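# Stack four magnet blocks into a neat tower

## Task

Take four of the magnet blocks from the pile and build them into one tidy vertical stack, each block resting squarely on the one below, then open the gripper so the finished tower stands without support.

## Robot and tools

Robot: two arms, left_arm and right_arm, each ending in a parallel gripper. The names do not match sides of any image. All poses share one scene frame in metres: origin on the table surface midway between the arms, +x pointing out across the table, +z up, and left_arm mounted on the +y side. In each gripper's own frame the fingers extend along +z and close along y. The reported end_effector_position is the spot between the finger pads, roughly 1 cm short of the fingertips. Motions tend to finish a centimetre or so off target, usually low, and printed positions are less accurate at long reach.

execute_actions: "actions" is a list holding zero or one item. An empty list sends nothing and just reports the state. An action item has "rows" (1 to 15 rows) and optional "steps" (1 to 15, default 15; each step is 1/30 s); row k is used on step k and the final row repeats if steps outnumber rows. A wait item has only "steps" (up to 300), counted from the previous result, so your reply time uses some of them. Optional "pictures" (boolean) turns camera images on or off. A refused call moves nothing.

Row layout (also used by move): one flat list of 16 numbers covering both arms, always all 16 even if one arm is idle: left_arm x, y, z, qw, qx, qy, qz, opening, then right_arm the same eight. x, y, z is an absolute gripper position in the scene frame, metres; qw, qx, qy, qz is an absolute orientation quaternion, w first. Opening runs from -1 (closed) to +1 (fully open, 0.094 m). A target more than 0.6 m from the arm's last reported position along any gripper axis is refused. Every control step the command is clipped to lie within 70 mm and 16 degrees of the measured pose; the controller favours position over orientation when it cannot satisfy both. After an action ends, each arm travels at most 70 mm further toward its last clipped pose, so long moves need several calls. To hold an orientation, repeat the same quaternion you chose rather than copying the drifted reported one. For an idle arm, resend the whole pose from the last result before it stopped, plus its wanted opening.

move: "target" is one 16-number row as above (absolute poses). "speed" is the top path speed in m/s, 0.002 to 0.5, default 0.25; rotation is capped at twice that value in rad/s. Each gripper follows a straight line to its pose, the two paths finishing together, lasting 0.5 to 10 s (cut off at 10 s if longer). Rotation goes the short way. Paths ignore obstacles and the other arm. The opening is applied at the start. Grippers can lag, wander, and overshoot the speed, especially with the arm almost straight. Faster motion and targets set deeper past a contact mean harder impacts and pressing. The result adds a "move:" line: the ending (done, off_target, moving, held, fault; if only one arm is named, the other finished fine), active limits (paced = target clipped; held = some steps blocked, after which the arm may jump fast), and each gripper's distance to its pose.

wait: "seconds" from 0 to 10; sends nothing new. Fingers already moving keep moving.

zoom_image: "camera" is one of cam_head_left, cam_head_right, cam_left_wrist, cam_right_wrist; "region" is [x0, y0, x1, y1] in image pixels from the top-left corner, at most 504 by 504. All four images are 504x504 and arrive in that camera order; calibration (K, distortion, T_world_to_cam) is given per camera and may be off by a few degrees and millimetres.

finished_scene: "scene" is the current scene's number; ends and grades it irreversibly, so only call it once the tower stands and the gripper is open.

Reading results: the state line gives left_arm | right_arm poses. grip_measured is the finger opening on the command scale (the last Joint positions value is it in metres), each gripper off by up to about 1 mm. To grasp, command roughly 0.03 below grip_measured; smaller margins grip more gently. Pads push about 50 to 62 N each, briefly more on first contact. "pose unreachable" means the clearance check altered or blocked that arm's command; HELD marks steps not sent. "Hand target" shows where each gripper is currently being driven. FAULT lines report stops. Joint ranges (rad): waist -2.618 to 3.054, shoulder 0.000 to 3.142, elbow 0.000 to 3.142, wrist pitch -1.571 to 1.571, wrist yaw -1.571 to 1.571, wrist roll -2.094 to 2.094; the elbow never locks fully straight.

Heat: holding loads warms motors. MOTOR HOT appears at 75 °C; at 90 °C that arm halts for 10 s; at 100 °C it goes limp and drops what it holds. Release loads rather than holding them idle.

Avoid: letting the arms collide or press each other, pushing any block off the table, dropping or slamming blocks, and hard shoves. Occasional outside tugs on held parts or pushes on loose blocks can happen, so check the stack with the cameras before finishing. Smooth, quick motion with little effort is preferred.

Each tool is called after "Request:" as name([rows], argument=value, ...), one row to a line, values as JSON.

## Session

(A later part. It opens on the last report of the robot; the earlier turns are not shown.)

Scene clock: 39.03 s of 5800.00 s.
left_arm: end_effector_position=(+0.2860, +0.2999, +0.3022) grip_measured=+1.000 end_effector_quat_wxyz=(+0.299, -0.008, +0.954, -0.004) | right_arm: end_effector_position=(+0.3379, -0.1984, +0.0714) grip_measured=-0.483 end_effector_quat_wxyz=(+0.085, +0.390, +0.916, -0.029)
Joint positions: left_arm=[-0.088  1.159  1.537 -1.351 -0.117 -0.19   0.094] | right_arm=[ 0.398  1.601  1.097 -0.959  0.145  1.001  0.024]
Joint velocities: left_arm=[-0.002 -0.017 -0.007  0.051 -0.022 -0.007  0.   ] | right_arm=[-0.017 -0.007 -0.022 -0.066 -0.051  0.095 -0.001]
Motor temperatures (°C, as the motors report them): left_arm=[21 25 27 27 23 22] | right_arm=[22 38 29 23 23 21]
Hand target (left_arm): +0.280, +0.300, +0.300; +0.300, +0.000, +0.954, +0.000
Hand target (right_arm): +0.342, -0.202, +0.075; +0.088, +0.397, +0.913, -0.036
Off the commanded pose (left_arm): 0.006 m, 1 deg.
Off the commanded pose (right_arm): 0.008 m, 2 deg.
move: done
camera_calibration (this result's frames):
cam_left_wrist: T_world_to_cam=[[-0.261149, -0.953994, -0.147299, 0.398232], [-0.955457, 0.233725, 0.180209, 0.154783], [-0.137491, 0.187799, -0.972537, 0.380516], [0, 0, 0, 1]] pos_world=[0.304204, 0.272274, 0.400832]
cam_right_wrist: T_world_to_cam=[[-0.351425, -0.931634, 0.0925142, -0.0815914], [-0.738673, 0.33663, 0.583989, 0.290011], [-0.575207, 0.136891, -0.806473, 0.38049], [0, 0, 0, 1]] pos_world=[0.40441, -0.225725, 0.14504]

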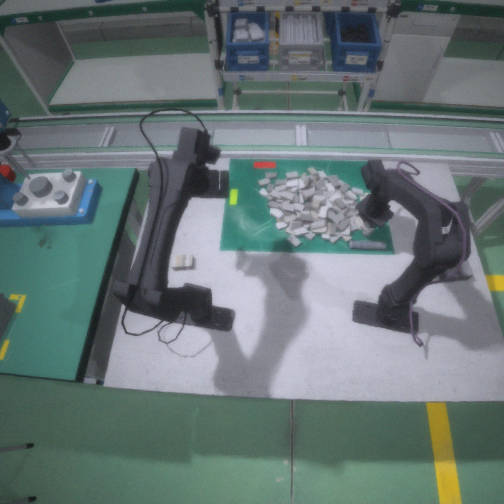

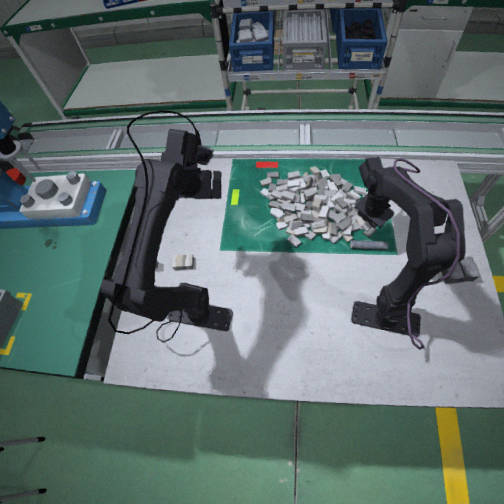

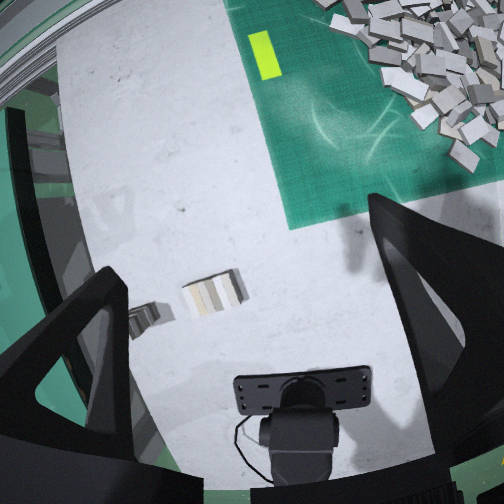

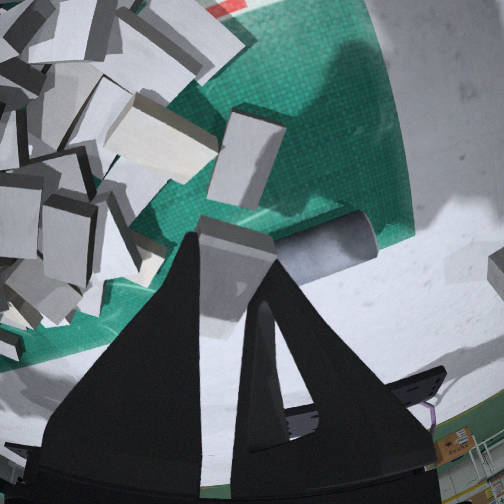

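Request:
move(target=[0.28,0.30,0.30,0.3,0,0.954,0,1,0.37,-0.335,0.04,0.1,0,0.995,0,-0.515], speed=0.25)

Request:
move(target=[0.28,0.30,0.30,0.3,0,0.954,0,1,0.368,-0.335,0.005,0.1,0,0.995,0,-0.515], speed=0.04)

Scene clock: 45.47 s of 5800.00 s.
left_arm: end_effector_position=(+0.2860, +0.2999, +0.3022) grip_measured=+1.000 end_effector_quat_wxyz=(+0.299, -0.008, +0.954, -0.004) | right_arm: end_effector_position=(+0.3625, -0.3296, +0.0361) grip_measured=-0.487 end_effector_quat_wxyz=(+0.090, +0.004, +0.996, +0.003)
Joint positions: left_arm=[-0.088  1.159  1.537 -1.351 -0.117 -0.19   0.094] | right_arm=[-0.13   1.728  1.086 -0.76  -0.062 -0.312  0.024]
Joint velocities: left_arm=[ 0.002 -0.002 -0.002 -0.007 -0.037 -0.066  0.   ] | right_arm=[ 0.007 -0.007 -0.007 -0.037 -0.022 -0.081  0.001]
Motor temperatures (°C, as the motors report them): left_arm=[21 25 27 27 23 22] | right_arm=[22 38 30 23 23 21]
Hand target (left_arm): +0.280, +0.300, +0.300; +0.300, +0.000, +0.954, +0.000
Hand target (right_arm): +0.371, -0.332, +0.040; +0.101, +0.001, +0.995, +0.006
Off the commanded pose (left_arm): 0.006 m, 1 deg.
Off the commanded pose (right_arm): 0.010 m, 1 deg.
After step 90, 1.17 s passed at rest.
move: done
camera_calibration (this result's frames):
cam_left_wrist: T_world_to_cam=[[-0.261149, -0.953994, -0.147299, 0.398232], [-0.955457, 0.233725, 0.180209, 0.154783], [-0.137491, 0.187799, -0.972537, 0.380516], [0, 0, 0, 1]] pos_world=[0.304204, 0.272274, 0.400832]
cam_right_wrist: T_world_to_cam=[[0.420638, -0.901966, 0.0975793, -0.462251], [-0.757078, -0.289719, 0.585573, 0.173182], [-0.499896, -0.320189, -0.804725, 0.206089], [0, 0, 0, 1]] pos_world=[0.428576, -0.300773, 0.10954]

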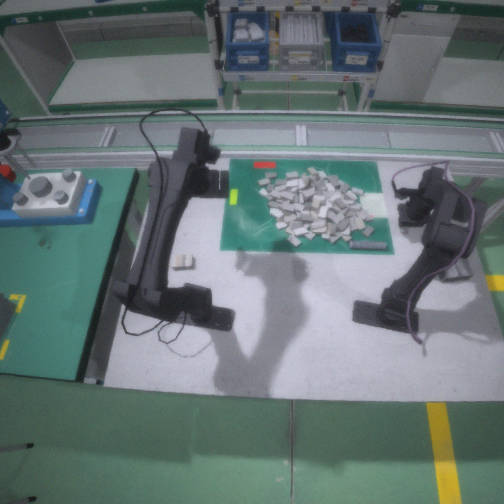

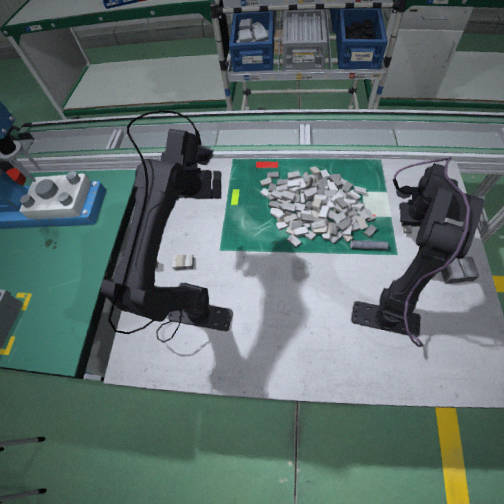

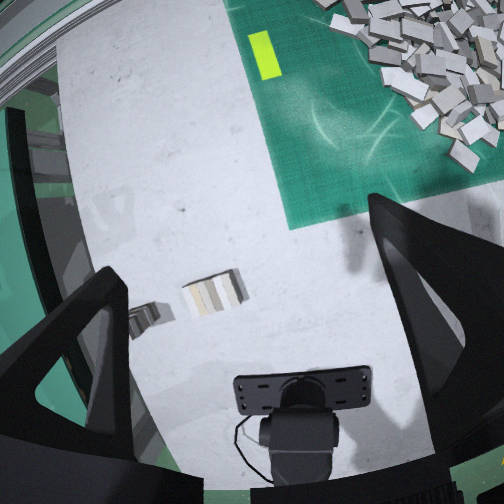

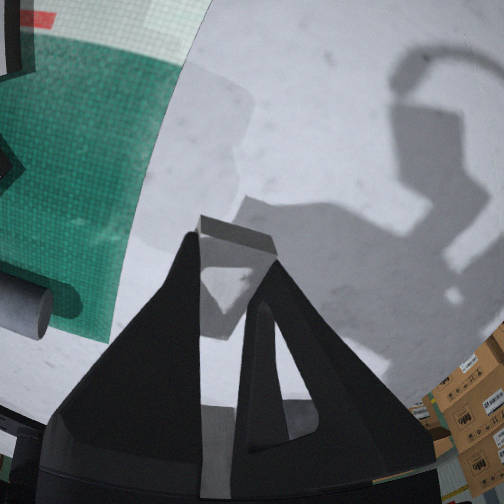

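Scene clock: 46.73 s of 5800.00 s.
left_arm: end_effector_position=(+0.2860, +0.2999, +0.3022) grip_measured=+1.000 end_effector_quat_wxyz=(+0.299, -0.008, +0.954, -0.004) | right_arm: end_effector_position=(+0.3719, -0.3343, +0.0118) grip_measured=-0.487 end_effector_quat_wxyz=(+0.106, +0.000, +0.994, -0.003)
Joint positions: left_arm=[-0.088  1.159  1.537 -1.351 -0.117 -0.19   0.094] | right_arm=[-0.134  1.779  1.033 -0.622 -0.062 -0.322  0.024]
Joint velocities: left_arm=[ 0.002  0.012 -0.022  0.037 -0.051 -0.022  0.   ] | right_arm=[ 0.002 -0.007  0.007  0.007 -0.007 -0.007  0.   ]
Motor temperatures (°C, as the motors report them): left_arm=[21 25 27 27 23 22] | right_arm=[22 38 29 23 23 21]
Hand target (left_arm): +0.280, +0.300, +0.300; +0.300, +0.000, +0.954, +0.000
Hand target (right_arm): +0.368, -0.335, +0.005; +0.100, +0.000, +0.995, +0.000
Off the commanded pose (left_arm): 0.006 m, 1 deg.
Off the commanded pose (right_arm): 0.008 m, 1 deg.
move: done
camera_calibration (this result's frames):
cam_left_wrist: T_world_to_cam=[[-0.261149, -0.953994, -0.147299, 0.398232], [-0.955457, 0.233725, 0.180209, 0.154783], [-0.137491, 0.187799, -0.972537, 0.380516], [0, 0, 0, 1]] pos_world=[0.304204, 0.272274, 0.400832]
cam_right_wrist: T_world_to_cam=[[0.421989, -0.898191, 0.123196, -0.467581], [-0.774386, -0.286443, 0.56416, 0.200923], [-0.471435, -0.333471, -0.816423, 0.174838], [0, 0, 0, 1]] pos_world=[0.435331, -0.304121, 0.0869932]

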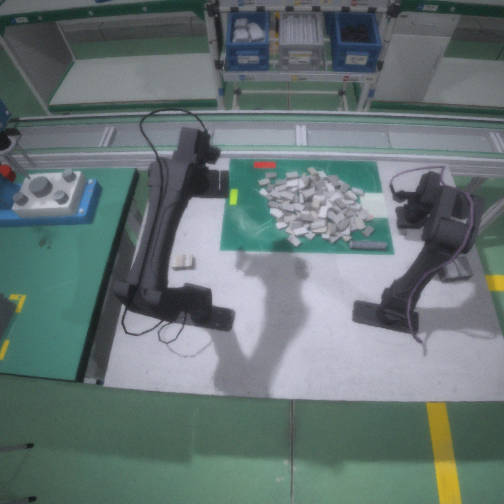

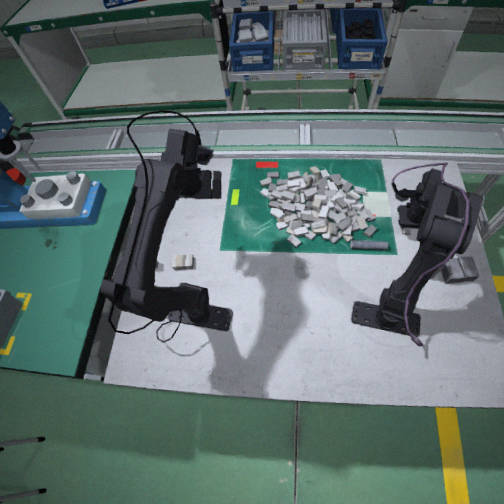

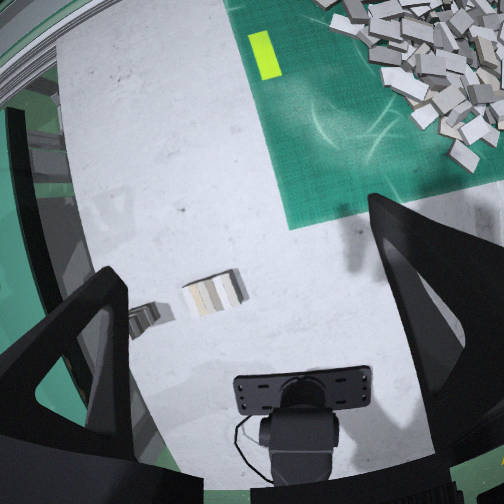

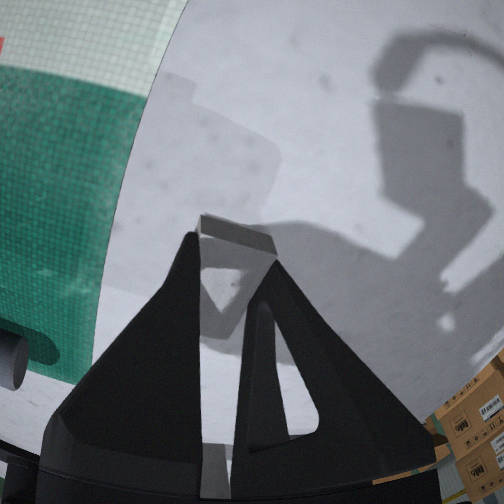

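Request:
move(target=[0.28,0.30,0.30,0.3,0,0.954,0,1,0.367,-0.335,0.002,0.1,0,0.995,0,-0.515], speed=0.03)

Request:
move(target=[0.28,0.30,0.30,0.3,0,0.954,0,1,0.37,-0.335,0.008,0.1,0,0.995,0,-0.2], speed=0.03)

Request:
move(target=[0.28,0.30,0.30,0.3,0,0.954,0,1,0.37,-0.33,0.06,0.1,0,0.995,0,-0.2], speed=0.2)

Scene clock: 49.27 s of 5800.00 s.
left_arm: end_effector_position=(+0.2860, +0.2999, +0.3022) grip_measured=+1.000 end_effector_quat_wxyz=(+0.299, -0.008, +0.954, -0.004) | right_arm: end_effector_position=(+0.3745, -0.3352, +0.0124) grip_measured=-0.487 end_effector_quat_wxyz=(+0.111, -0.001, +0.994, -0.005)
Joint positions: left_arm=[-0.088  1.159  1.537 -1.351 -0.117 -0.19   0.094] | right_arm=[-0.134  1.779  1.033 -0.611 -0.062 -0.323  0.024]
Joint velocities: left_arm=[-0.007 -0.007 -0.002  0.007  0.022 -0.007  0.   ] | right_arm=[ 0.007 -0.002  0.007  0.007  0.007 -0.037  0.   ]
Motor temperatures (°C, as the motors report them): left_arm=[21 25 27 27 23 22] | right_arm=[22 38 29 23 23 21]
Hand target (left_arm): +0.280, +0.300, +0.300; +0.300, +0.000, +0.954, +0.000
Hand target (right_arm): +0.367, -0.335, +0.002; +0.100, -0.000, +0.995, +0.000
Off the commanded pose (left_arm): 0.006 m, 1 deg.
Off the commanded pose (right_arm): 0.013 m, 1 deg.
move: off_target (right_arm)
camera_calibration (this result's frames):
cam_left_wrist: T_world_to_cam=[[-0.261149, -0.953994, -0.147299, 0.398232], [-0.955457, 0.233725, 0.180209, 0.154783], [-0.137491, 0.187799, -0.972537, 0.380516], [0, 0, 0, 1]] pos_world=[0.304204, 0.272274, 0.400832]
cam_right_wrist: T_world_to_cam=[[0.422331, -0.896899, 0.131185, -0.469297], [-0.779716, -0.285657, 0.557174, 0.20467], [-0.462255, -0.337599, -0.819968, 0.171434], [0, 0, 0, 1]] pos_world=[0.437029, -0.304571, 0.0880982]

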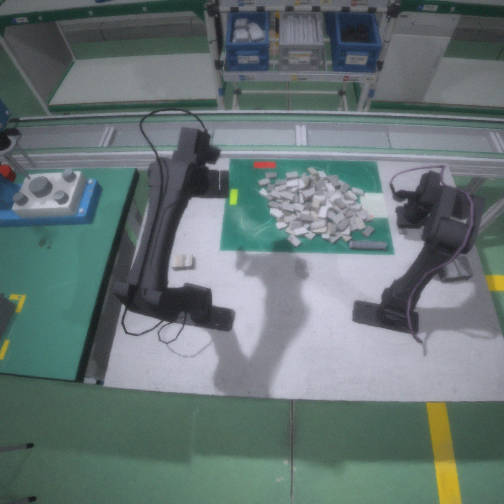

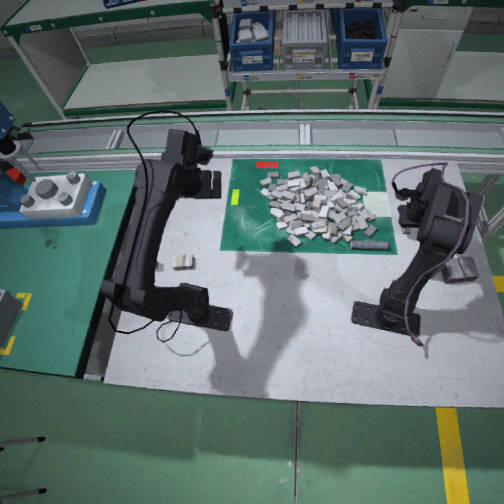

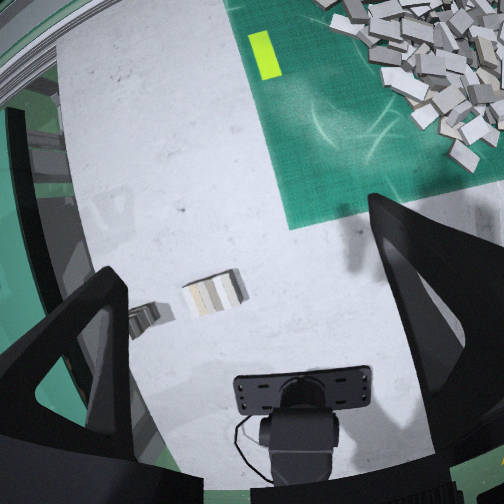

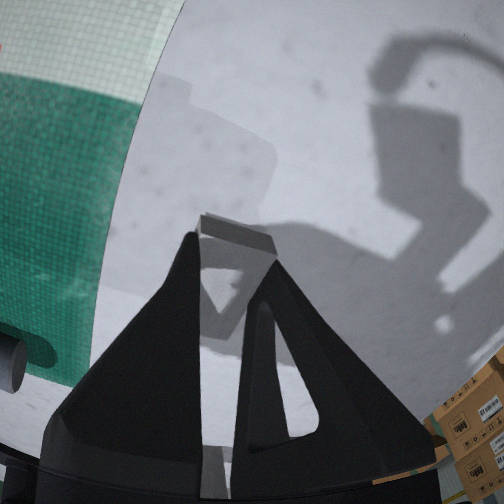

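Scene clock: 49.97 s of 5800.00 s.
left_arm: end_effector_position=(+0.2860, +0.2999, +0.3022) grip_measured=+1.000 end_effector_quat_wxyz=(+0.299, -0.008, +0.954, -0.004) | right_arm: end_effector_position=(+0.3745, -0.3352, +0.0124) grip_measured=-0.201 end_effector_quat_wxyz=(+0.111, -0.001, +0.994, -0.005)
Joint positions: left_arm=[-0.088  1.159  1.537 -1.351 -0.117 -0.19   0.094] | right_arm=[-0.134  1.779  1.033 -0.611 -0.062 -0.323  0.038]
Joint velocities: left_arm=[ 0.002 -0.007  0.012 -0.081 -0.037 -0.007  0.   ] | right_arm=[-0.002 -0.002 -0.007 -0.007 -0.037 -0.037 -0.001]
Motor temperatures (°C, as the motors report them): left_arm=[21 25 27 27 23 22] | right_arm=[22 38 29 23 23 21]
Hand target (left_arm): +0.280, +0.300, +0.300; +0.300, +0.000, +0.954, +0.000
Hand target (right_arm): +0.370, -0.335, +0.008; +0.100, +0.000, +0.995, +0.000
Off the commanded pose (left_arm): 0.006 m, 1 deg.
Off the commanded pose (right_arm): 0.006 m, 1 deg.
move: done
camera_calibration (this result's frames):
cam_left_wrist: T_world_to_cam=[[-0.261149, -0.953994, -0.147299, 0.398232], [-0.955457, 0.233725, 0.180209, 0.154783], [-0.137491, 0.187799, -0.972537, 0.380516], [0, 0, 0, 1]] pos_world=[0.304204, 0.272274, 0.400832]
cam_right_wrist: T_world_to_cam=[[0.422331, -0.896899, 0.131185, -0.469297], [-0.779716, -0.285657, 0.557174, 0.20467], [-0.462255, -0.337599, -0.819968, 0.171434], [0, 0, 0, 1]] pos_world=[0.437029, -0.304571, 0.0880982]

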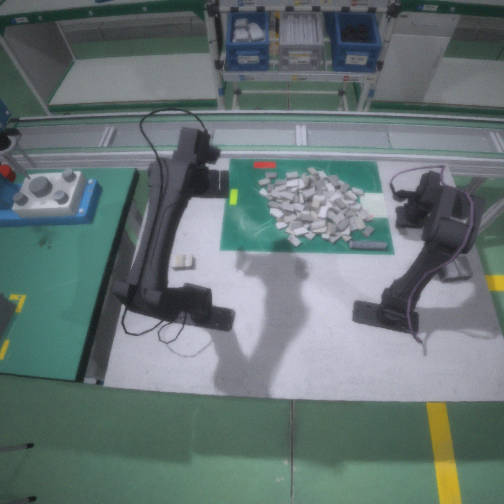

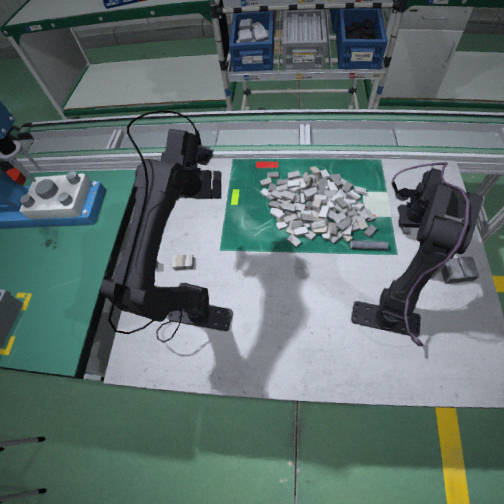

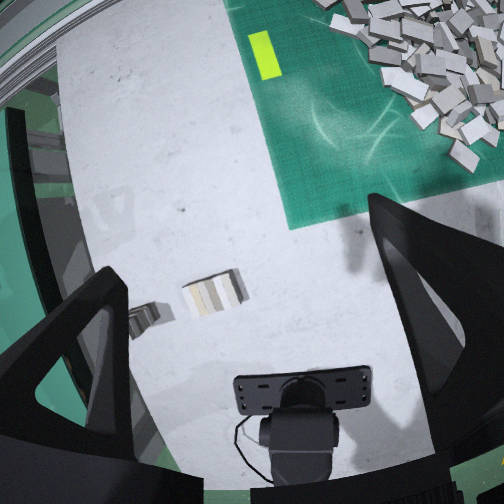

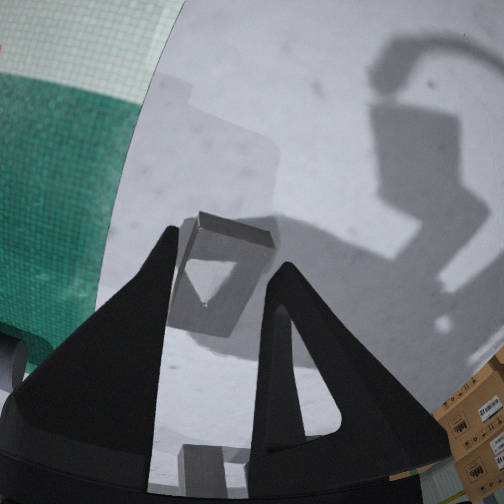

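Scene clock: 51.00 s of 5800.00 s.
left_arm: end_effector_position=(+0.2860, +0.2999, +0.3022) grip_measured=+1.000 end_effector_quat_wxyz=(+0.299, -0.008, +0.954, -0.004) | right_arm: end_effector_position=(+0.3688, -0.3332, +0.0538) grip_measured=-0.201 end_effector_quat_wxyz=(+0.099, +0.001, +0.995, -0.001)
Joint positions: left_arm=[-0.088  1.159  1.537 -1.351 -0.117 -0.19   0.094] | right_arm=[-0.134  1.712  1.139 -0.81  -0.062 -0.321  0.038]
Joint velocities: left_arm=[-0.007 -0.017 -0.002 -0.007  0.051  0.007  0.   ] | right_arm=[-0.002 -0.007  0.012  0.037 -0.022  0.007 -0.   ]
Motor temperatures (°C, as the motors report them): left_arm=[21 25 27 27 23 22] | right_arm=[22 38 29 23 23 21]
Hand target (left_arm): +0.280, +0.300, +0.300; +0.300, +0.000, +0.954, +0.000
Hand target (right_arm): +0.371, -0.330, +0.060; +0.100, +0.000, +0.995, -0.000
Off the commanded pose (left_arm): 0.006 m, 1 deg.
Off the commanded pose (right_arm): 0.007 m, 0 deg.
move: done
camera_calibration (this result's frames):
cam_left_wrist: T_world_to_cam=[[-0.261149, -0.953994, -0.147299, 0.398232], [-0.955457, 0.233725, 0.180209, 0.154783], [-0.137491, 0.187799, -0.972537, 0.380516], [0, 0, 0, 1]] pos_world=[0.304204, 0.272274, 0.400832]
cam_right_wrist: T_world_to_cam=[[0.42302, -0.899106, 0.112529, -0.470597], [-0.766385, -0.288758, 0.573823, 0.170883], [-0.483434, -0.328979, -0.811212, 0.213649], [0, 0, 0, 1]] pos_world=[0.433319, -0.303487, 0.128214]

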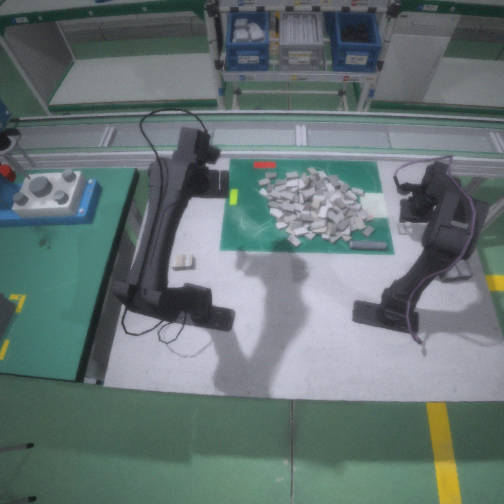

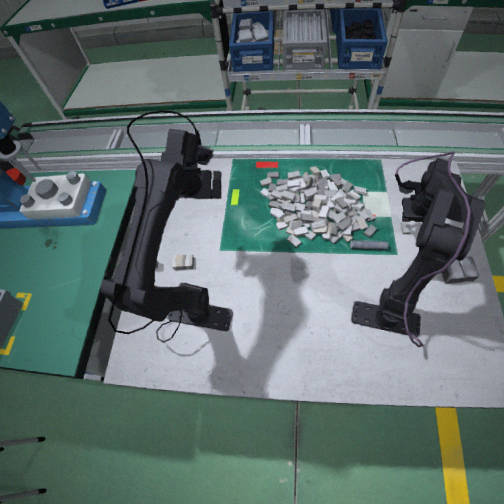

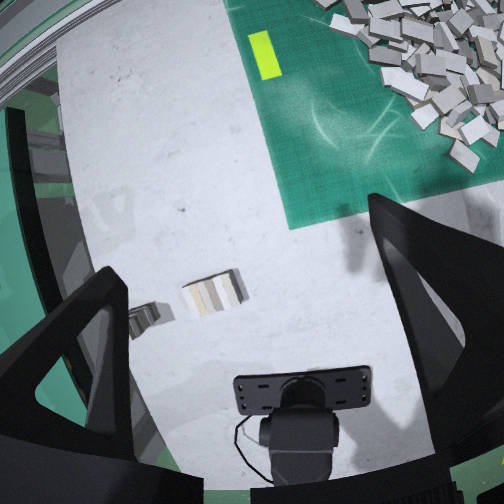

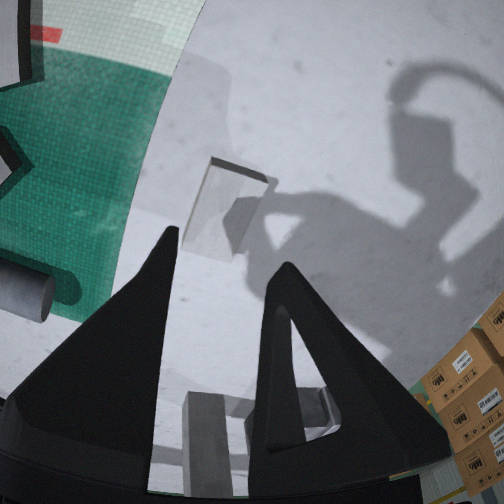

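Request:
move(target=[0.28,0.30,0.30,0.3,0,0.954,0,1,0.367,-0.189,0.065,0.097,-0.241,0.965,0.024,-0.25], speed=0.25)

Scene clock: 56.07 s of 5800.00 s.
left_arm: end_effector_position=(+0.2860, +0.2999, +0.3022) grip_measured=+1.000 end_effector_quat_wxyz=(+0.299, -0.008, +0.954, -0.004) | right_arm: end_effector_position=(+0.3696, -0.1921, +0.0623) grip_measured=-0.249 end_effector_quat_wxyz=(+0.099, -0.237, +0.966, +0.016)
Joint positions: left_arm=[-0.088  1.159  1.537 -1.351 -0.117 -0.19   0.094] | right_arm=[ 0.287  1.658  1.113 -0.833 -0.062 -0.383  0.035]
Joint velocities: left_arm=[-0.007 -0.007 -0.012 -0.007 -0.022 -0.037  0.   ] | right_arm=[-0.012 -0.002 -0.022 -0.081 -0.007 -0.037 -0.   ]
Motor temperatures (°C, as the motors report them): left_arm=[21 25 27 27 23 22] | right_arm=[22 39 30 23 23 21]
Hand target (left_arm): +0.280, +0.300, +0.300; +0.300, +0.000, +0.954, +0.000
Hand target (right_arm): +0.365, -0.191, +0.065; +0.095, -0.242, +0.965, +0.019
Off the commanded pose (left_arm): 0.006 m, 1 deg.
Off the commanded pose (right_arm): 0.005 m, 1 deg.
After step 90, 0.70 s passed at rest.
move: done
camera_calibration (this result's frames):
cam_left_wrist: T_world_to_cam=[[-0.261149, -0.953994, -0.147299, 0.398232], [-0.955457, 0.233725, 0.180209, 0.154783], [-0.137491, 0.187799, -0.972537, 0.380516], [0, 0, 0, 1]] pos_world=[0.304204, 0.272274, 0.400832]
cam_right_wrist: T_world_to_cam=[[0.7902, -0.599554, 0.12696, -0.424096], [-0.550969, -0.604287, 0.575561, 0.0670345], [-0.268359, -0.52476, -0.807843, 0.150046], [0, 0, 0, 1]] pos_world=[0.412321, -0.135022, 0.136475]

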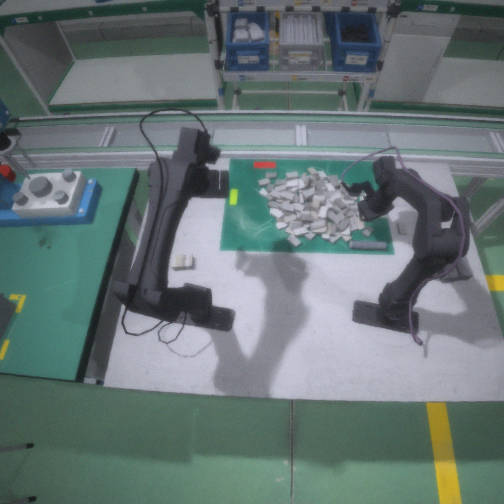

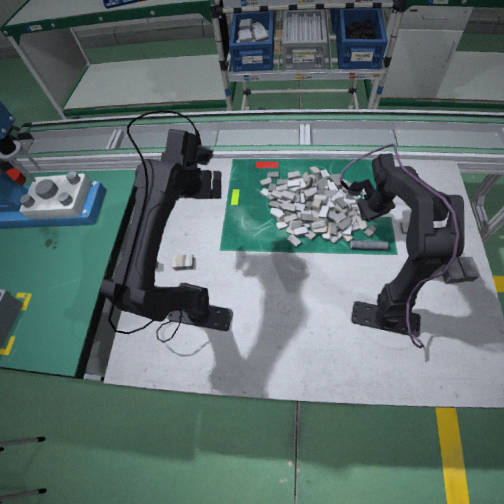

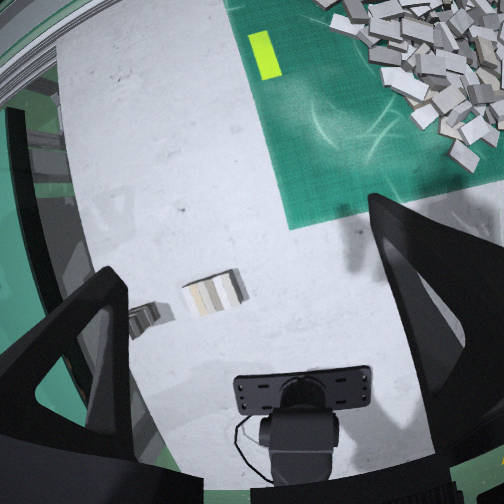

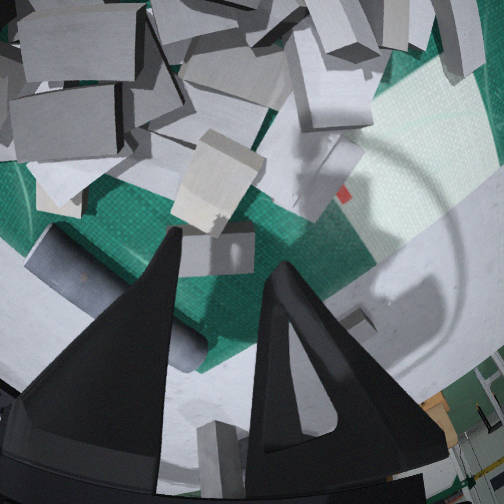

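Request:
move(target=[0.28,0.30,0.30,0.3,0,0.954,0,1,0.365,-0.182,0.028,0.0985,-0.173,0.98,0.017,-0.28], speed=0.07)

Scene clock: 59.77 s of 5800.00 s.
left_arm: end_effector_position=(+0.2860, +0.2999, +0.3022) grip_measured=+1.000 end_effector_quat_wxyz=(+0.299, -0.008, +0.954, -0.004) | right_arm: end_effector_position=(+0.3696, -0.1827, +0.0366) grip_measured=-0.279 end_effector_quat_wxyz=(+0.109, -0.174, +0.978, +0.019)
Joint positions: left_arm=[-0.088  1.159  1.537 -1.351 -0.117 -0.19   0.094] | right_arm=[ 0.322  1.678  1.021 -0.696 -0.048 -0.22   0.034]
Joint velocities: left_arm=[-0.017  0.002 -0.007  0.037 -0.051 -0.051  0.   ] | right_arm=[-0.012 -0.017 -0.002  0.007  0.007  0.037  0.001]
Motor temperatures (°C, as the motors report them): left_arm=[21 25 27 28 23 22] | right_arm=[22 39 29 23 23 21]
Hand target (left_arm): +0.280, +0.300, +0.300; +0.300, +0.000, +0.954, +0.000
Hand target (right_arm): +0.364, -0.182, +0.028; +0.098, -0.173, +0.980, +0.017
Off the commanded pose (left_arm): 0.006 m, 1 deg.
Off the commanded pose (right_arm): 0.010 m, 1 deg.
move: done
camera_calibration (this result's frames):
cam_left_wrist: T_world_to_cam=[[-0.261149, -0.953994, -0.147299, 0.398232], [-0.955457, 0.233725, 0.180209, 0.154783], [-0.137491, 0.187799, -0.972537, 0.380516], [0, 0, 0, 1]] pos_world=[0.304204, 0.272274, 0.400832]
cam_right_wrist: T_world_to_cam=[[0.706286, -0.697056, 0.12358, -0.401891], [-0.631469, -0.541423, 0.555075, 0.129504], [-0.32001, -0.470079, -0.822569, 0.163799], [0, 0, 0, 1]] pos_world=[0.418045, -0.133026, 0.112517]

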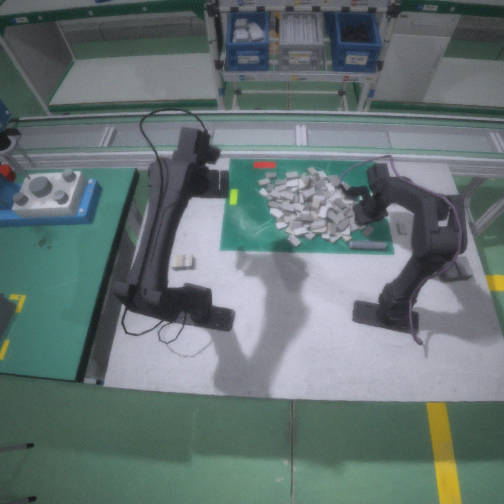

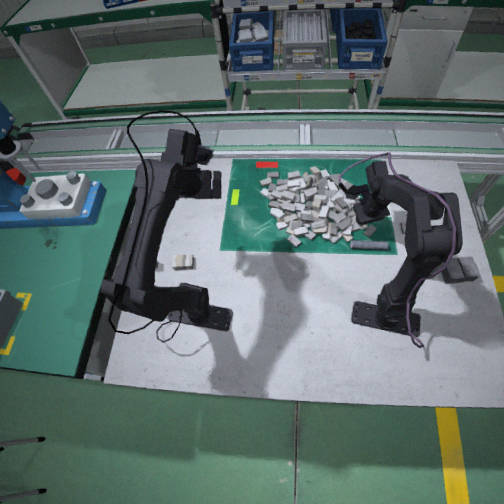

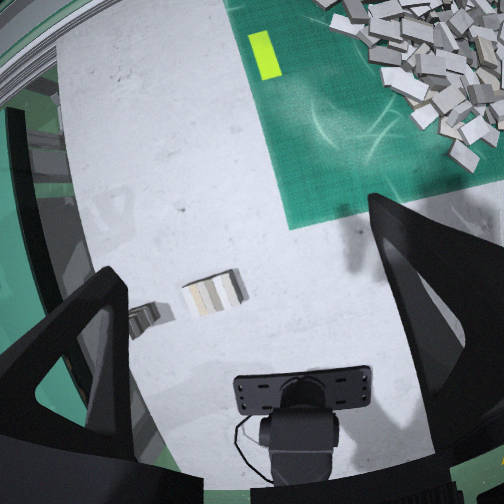

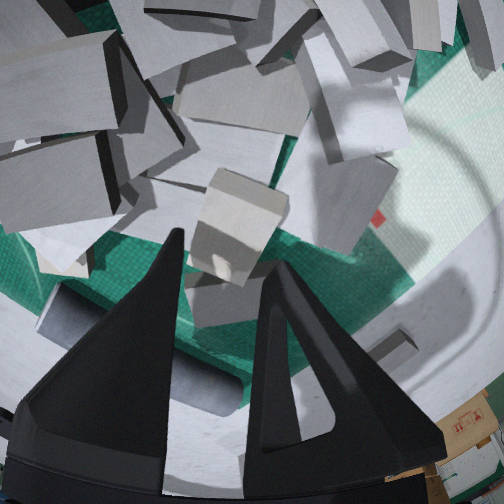

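Request:
move(target=[0.28,0.30,0.30,0.3,0,0.954,0,1,0.366,-0.185,0.014,0.0985,-0.173,0.98,0.017,-0.28], speed=0.04)

Scene clock: 61.97 s of 5800.00 s.
left_arm: end_effector_position=(+0.2860, +0.2999, +0.3022) grip_measured=+1.000 end_effector_quat_wxyz=(+0.299, -0.008, +0.954, -0.004) | right_arm: end_effector_position=(+0.3699, -0.1828, +0.0220) grip_measured=-0.279 end_effector_quat_wxyz=(+0.107, -0.174, +0.979, +0.019)
Joint positions: left_arm=[-0.088  1.159  1.537 -1.351 -0.117 -0.19   0.094] | right_arm=[ 0.322  1.707  0.991 -0.642 -0.048 -0.219  0.034]
Joint velocities: left_arm=[-0.002  0.002  0.012  0.037 -0.051  0.007  0.   ] | right_arm=[-0.002  0.012 -0.002  0.081  0.051 -0.037 -0.003]
Motor temperatures (°C, as the motors report them): left_arm=[21 25 27 28 23 22] | right_arm=[22 39 29 23 23 21]
Hand target (left_arm): +0.280, +0.300, +0.300; +0.300, +0.000, +0.954, +0.000
Hand target (right_arm): +0.365, -0.185, +0.014; +0.098, -0.173, +0.980, +0.017
Off the commanded pose (left_arm): 0.006 m, 1 deg.
Off the commanded pose (right_arm): 0.009 m, 1 deg.
move: done
camera_calibration (this result's frames):
cam_left_wrist: T_world_to_cam=[[-0.261149, -0.953994, -0.147299, 0.398232], [-0.955457, 0.233725, 0.180209, 0.154783], [-0.137491, 0.187799, -0.972537, 0.380516], [0, 0, 0, 1]] pos_world=[0.304204, 0.272274, 0.400832]
cam_right_wrist: T_world_to_cam=[[0.705708, -0.698093, 0.121004, -0.400242], [-0.629965, -0.540105, 0.55806, 0.137356], [-0.324223, -0.470056, -0.82093, 0.153452], [0, 0, 0, 1]] pos_world=[0.418735, -0.133089, 0.0977514]

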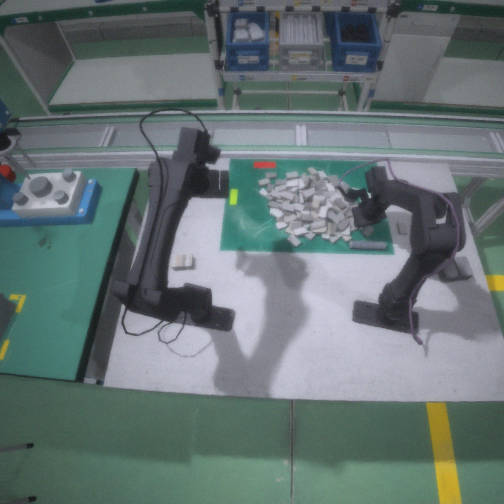

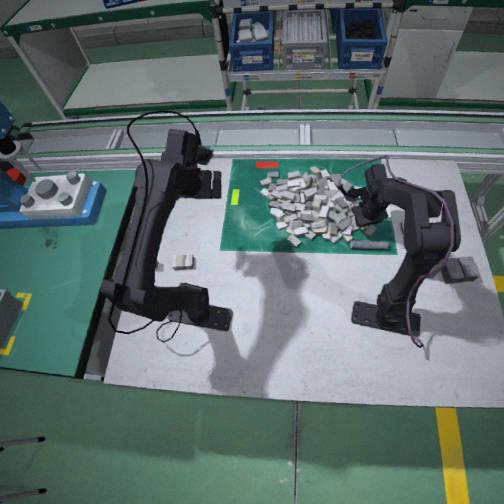

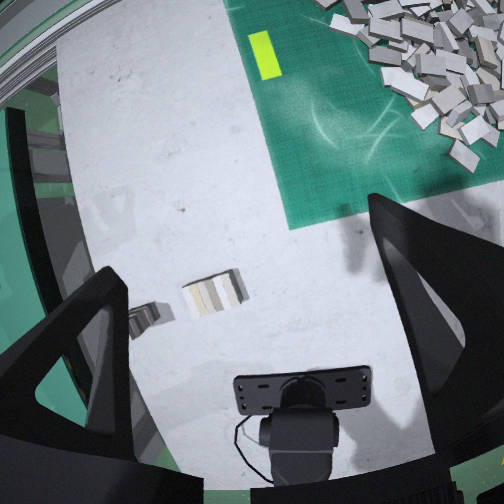

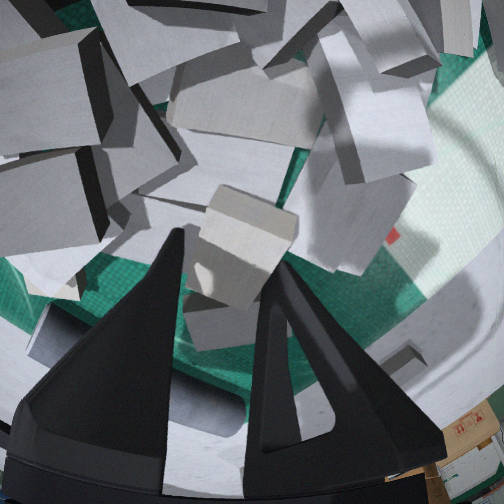

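Request:
move(target=[0.28,0.30,0.30,0.3,0,0.954,0,1,0.367,-0.186,0.009,0.0985,-0.173,0.98,0.017,-0.28], speed=0.03)

Request:
move(target=[0.28,0.30,0.30,0.3,0,0.954,0,1,0.369,-0.184,0.014,0.0985,-0.173,0.98,0.017,-0.515], speed=0.03)

Request:
move(target=[0.28,0.30,0.30,0.3,0,0.954,0,1,0.369,-0.19,0.07,0.0985,-0.173,0.98,0.017,-0.515], speed=0.15)

Scene clock: 65.10 s of 5800.00 s.
left_arm: end_effector_position=(+0.2860, +0.2999, +0.3022) grip_measured=+1.000 end_effector_quat_wxyz=(+0.299, -0.008, +0.954, -0.004) | right_arm: end_effector_position=(+0.3730, -0.1824, +0.0195) grip_measured=-0.279 end_effector_quat_wxyz=(+0.110, -0.174, +0.978, +0.019)
Joint positions: left_arm=[-0.088  1.159  1.537 -1.351 -0.117 -0.19   0.094] | right_arm=[ 0.322  1.718  0.991 -0.625 -0.048 -0.219  0.034]
Joint velocities: left_arm=[-0.007  0.002  0.007 -0.037 -0.037 -0.066  0.   ] | right_arm=[-0.012 -0.012  0.002  0.022 -0.007 -0.022  0.001]
Motor temperatures (°C, as the motors report them): left_arm=[21 25 27 28 23 22] | right_arm=[22 39 29 23 23 21]
Hand target (left_arm): +0.280, +0.300, +0.300; +0.300, +0.000, +0.954, +0.000
Hand target (right_arm): +0.367, -0.186, +0.009; +0.098, -0.173, +0.980, +0.017
Off the commanded pose (left_arm): 0.006 m, 1 deg.
Off the commanded pose (right_arm): 0.013 m, 1 deg.
move: off_target (right_arm)
camera_calibration (this result's frames):
cam_left_wrist: T_world_to_cam=[[-0.261149, -0.953994, -0.147299, 0.398232], [-0.955457, 0.233725, 0.180209, 0.154783], [-0.137491, 0.187799, -0.972537, 0.380516], [0, 0, 0, 1]] pos_world=[0.304204, 0.272274, 0.400832]
cam_right_wrist: T_world_to_cam=[[0.704964, -0.698188, 0.124734, -0.401628], [-0.633331, -0.540535, 0.553818, 0.142181], [-0.319246, -0.46942, -0.823242, 0.150828], [0, 0, 0, 1]] pos_world=[0.421332, -0.132757, 0.0955218]

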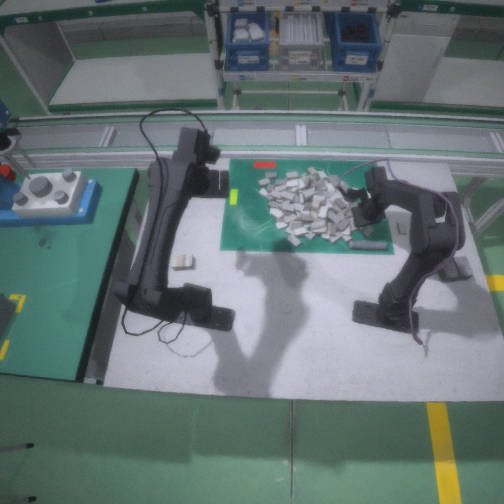

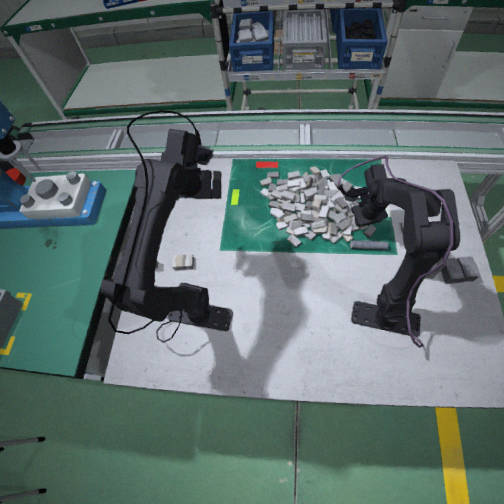

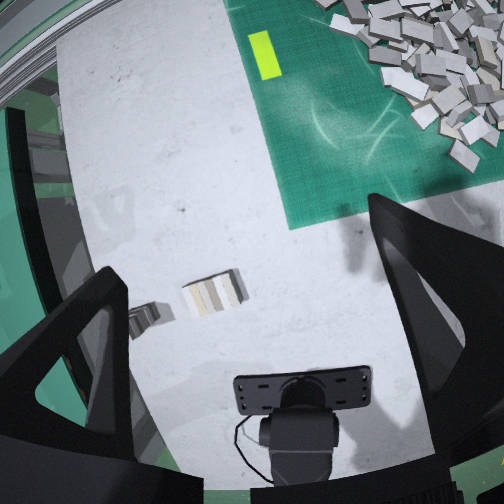

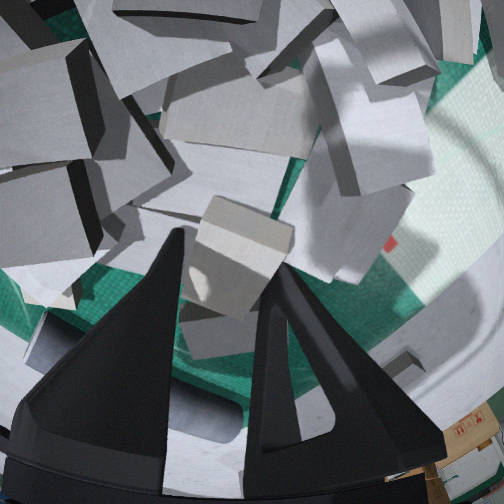

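Scene clock: 65.80 s of 5800.00 s.
left_arm: end_effector_position=(+0.2860, +0.2999, +0.3022) grip_measured=+1.000 end_effector_quat_wxyz=(+0.299, -0.008, +0.954, -0.004) | right_arm: end_effector_position=(+0.3731, -0.1831, +0.0194) grip_measured=-0.485 end_effector_quat_wxyz=(+0.110, -0.173, +0.979, +0.016)
Joint positions: left_arm=[-0.088  1.159  1.537 -1.351 -0.117 -0.19   0.094] | right_arm=[ 0.322  1.718  0.991 -0.625 -0.043 -0.219  0.024]
Joint velocities: left_arm=[-0.002  0.012 -0.012 -0.037  0.037 -0.081  0.   ] | right_arm=[ 0.007  0.002  0.027 -0.022  0.022 -0.066 -0.   ]
Motor temperatures (°C, as the motors report them): left_arm=[21 25 27 28 23 22] | right_arm=[22 39 29 23 23 21]
Hand target (left_arm): +0.280, +0.300, +0.300; +0.300, +0.000, +0.954, +0.000
Hand target (right_arm): +0.369, -0.184, +0.014; +0.099, -0.173, +0.980, +0.017
Off the commanded pose (left_arm): 0.006 m, 1 deg.
Off the commanded pose (right_arm): 0.007 m, 1 deg.
move: done
camera_calibration (this result's frames):
cam_left_wrist: T_world_to_cam=[[-0.261149, -0.953994, -0.147299, 0.398232], [-0.955457, 0.233725, 0.180209, 0.154783], [-0.137491, 0.187799, -0.972537, 0.380516], [0, 0, 0, 1]] pos_world=[0.304204, 0.272274, 0.400832]
cam_right_wrist: T_world_to_cam=[[0.704261, -0.698318, 0.127937, -0.402036], [-0.634111, -0.537703, 0.555679, 0.142638], [-0.319249, -0.472469, -0.821495, 0.149894], [0, 0, 0, 1]] pos_world=[0.42144, -0.133232, 0.0953117]

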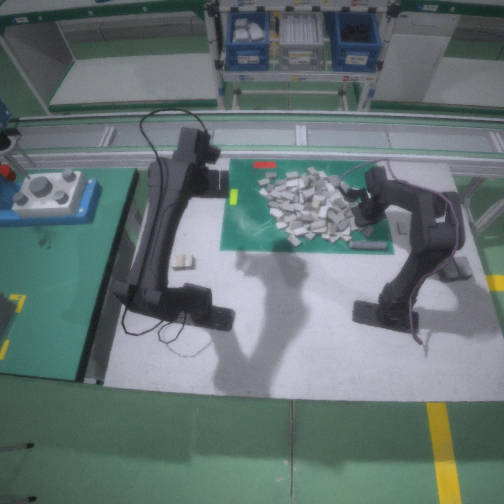

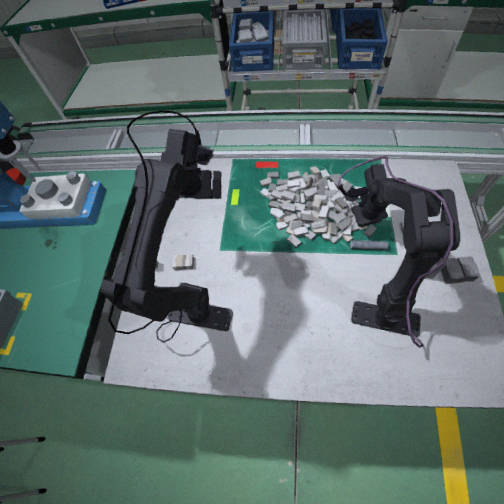

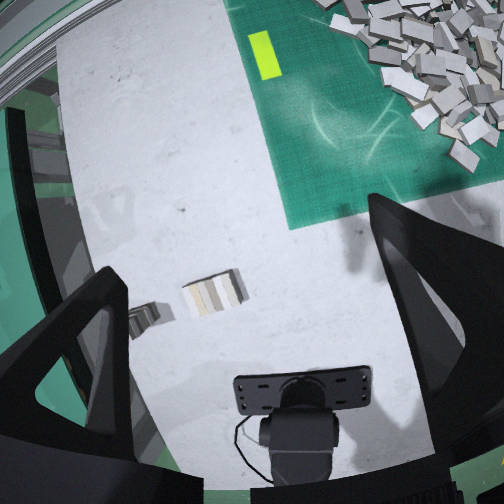

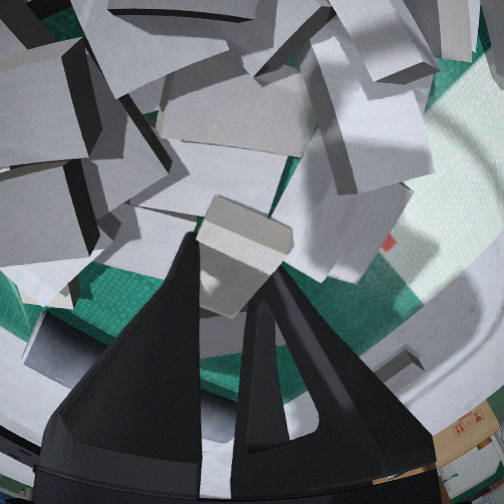

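Scene clock: 66.87 s of 5800.00 s.
left_arm: end_effector_position=(+0.2860, +0.2999, +0.3022) grip_measured=+1.000 end_effector_quat_wxyz=(+0.299, -0.008, +0.954, -0.004) | right_arm: end_effector_position=(+0.3665, -0.1889, +0.0611) grip_measured=-0.485 end_effector_quat_wxyz=(+0.091, -0.173, +0.981, +0.015)
Joint positions: left_arm=[-0.088  1.159  1.537 -1.351 -0.117 -0.19   0.094] | right_arm=[ 0.308  1.66   1.113 -0.844 -0.042 -0.231  0.024]
Joint velocities: left_arm=[ 0.002 -0.012  0.007 -0.051  0.066  0.007  0.   ] | right_arm=[-0.007 -0.012 -0.012 -0.007  0.022  0.051  0.001]
Motor temperatures (°C, as the motors report them): left_arm=[21 25 27 28 23 22] | right_arm=[22 39 29 23 23 21]
Hand target (left_arm): +0.280, +0.300, +0.300; +0.300, +0.000, +0.954, +0.000
Hand target (right_arm): +0.370, -0.190, +0.070; +0.099, -0.173, +0.980, +0.017
Off the commanded pose (left_arm): 0.006 m, 1 deg.
Off the commanded pose (right_arm): 0.009 m, 1 deg.
move: done
camera_calibration (this result's frames):
cam_left_wrist: T_world_to_cam=[[-0.261149, -0.953994, -0.147299, 0.398232], [-0.955457, 0.233725, 0.180209, 0.154783], [-0.137491, 0.187799, -0.972537, 0.380516], [0, 0, 0, 1]] pos_world=[0.304204, 0.272274, 0.400832]
cam_right_wrist: T_world_to_cam=[[0.70731, -0.698776, 0.106891, -0.4067], [-0.61335, -0.53147, 0.584243, 0.10402], [-0.351446, -0.478803, -0.804509, 0.188873], [0, 0, 0, 1]] pos_world=[0.417842, -0.138475, 0.134649]

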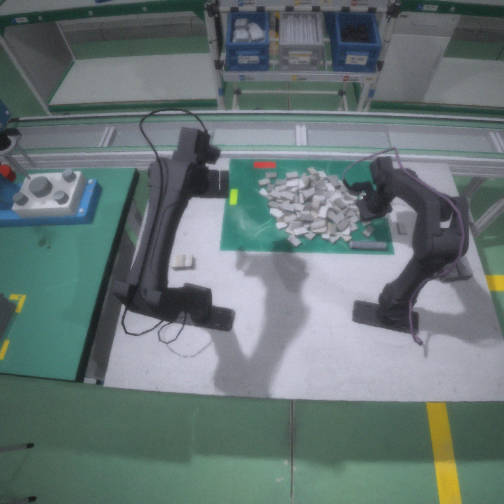

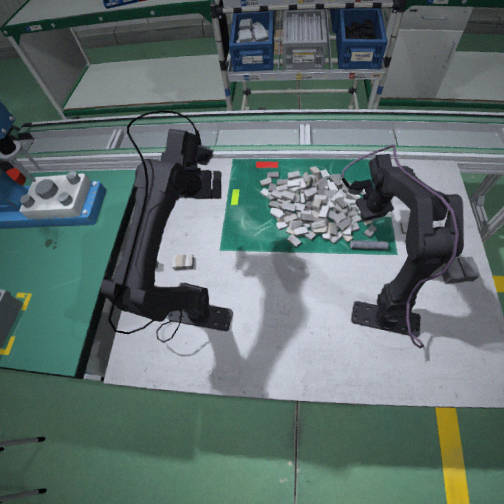

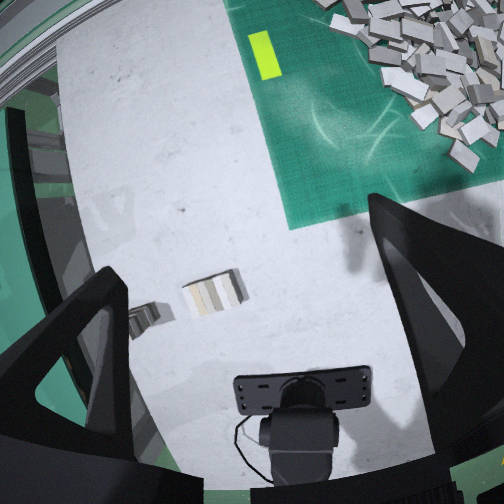

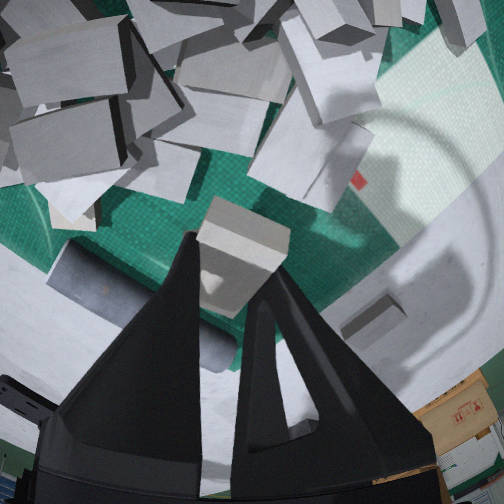

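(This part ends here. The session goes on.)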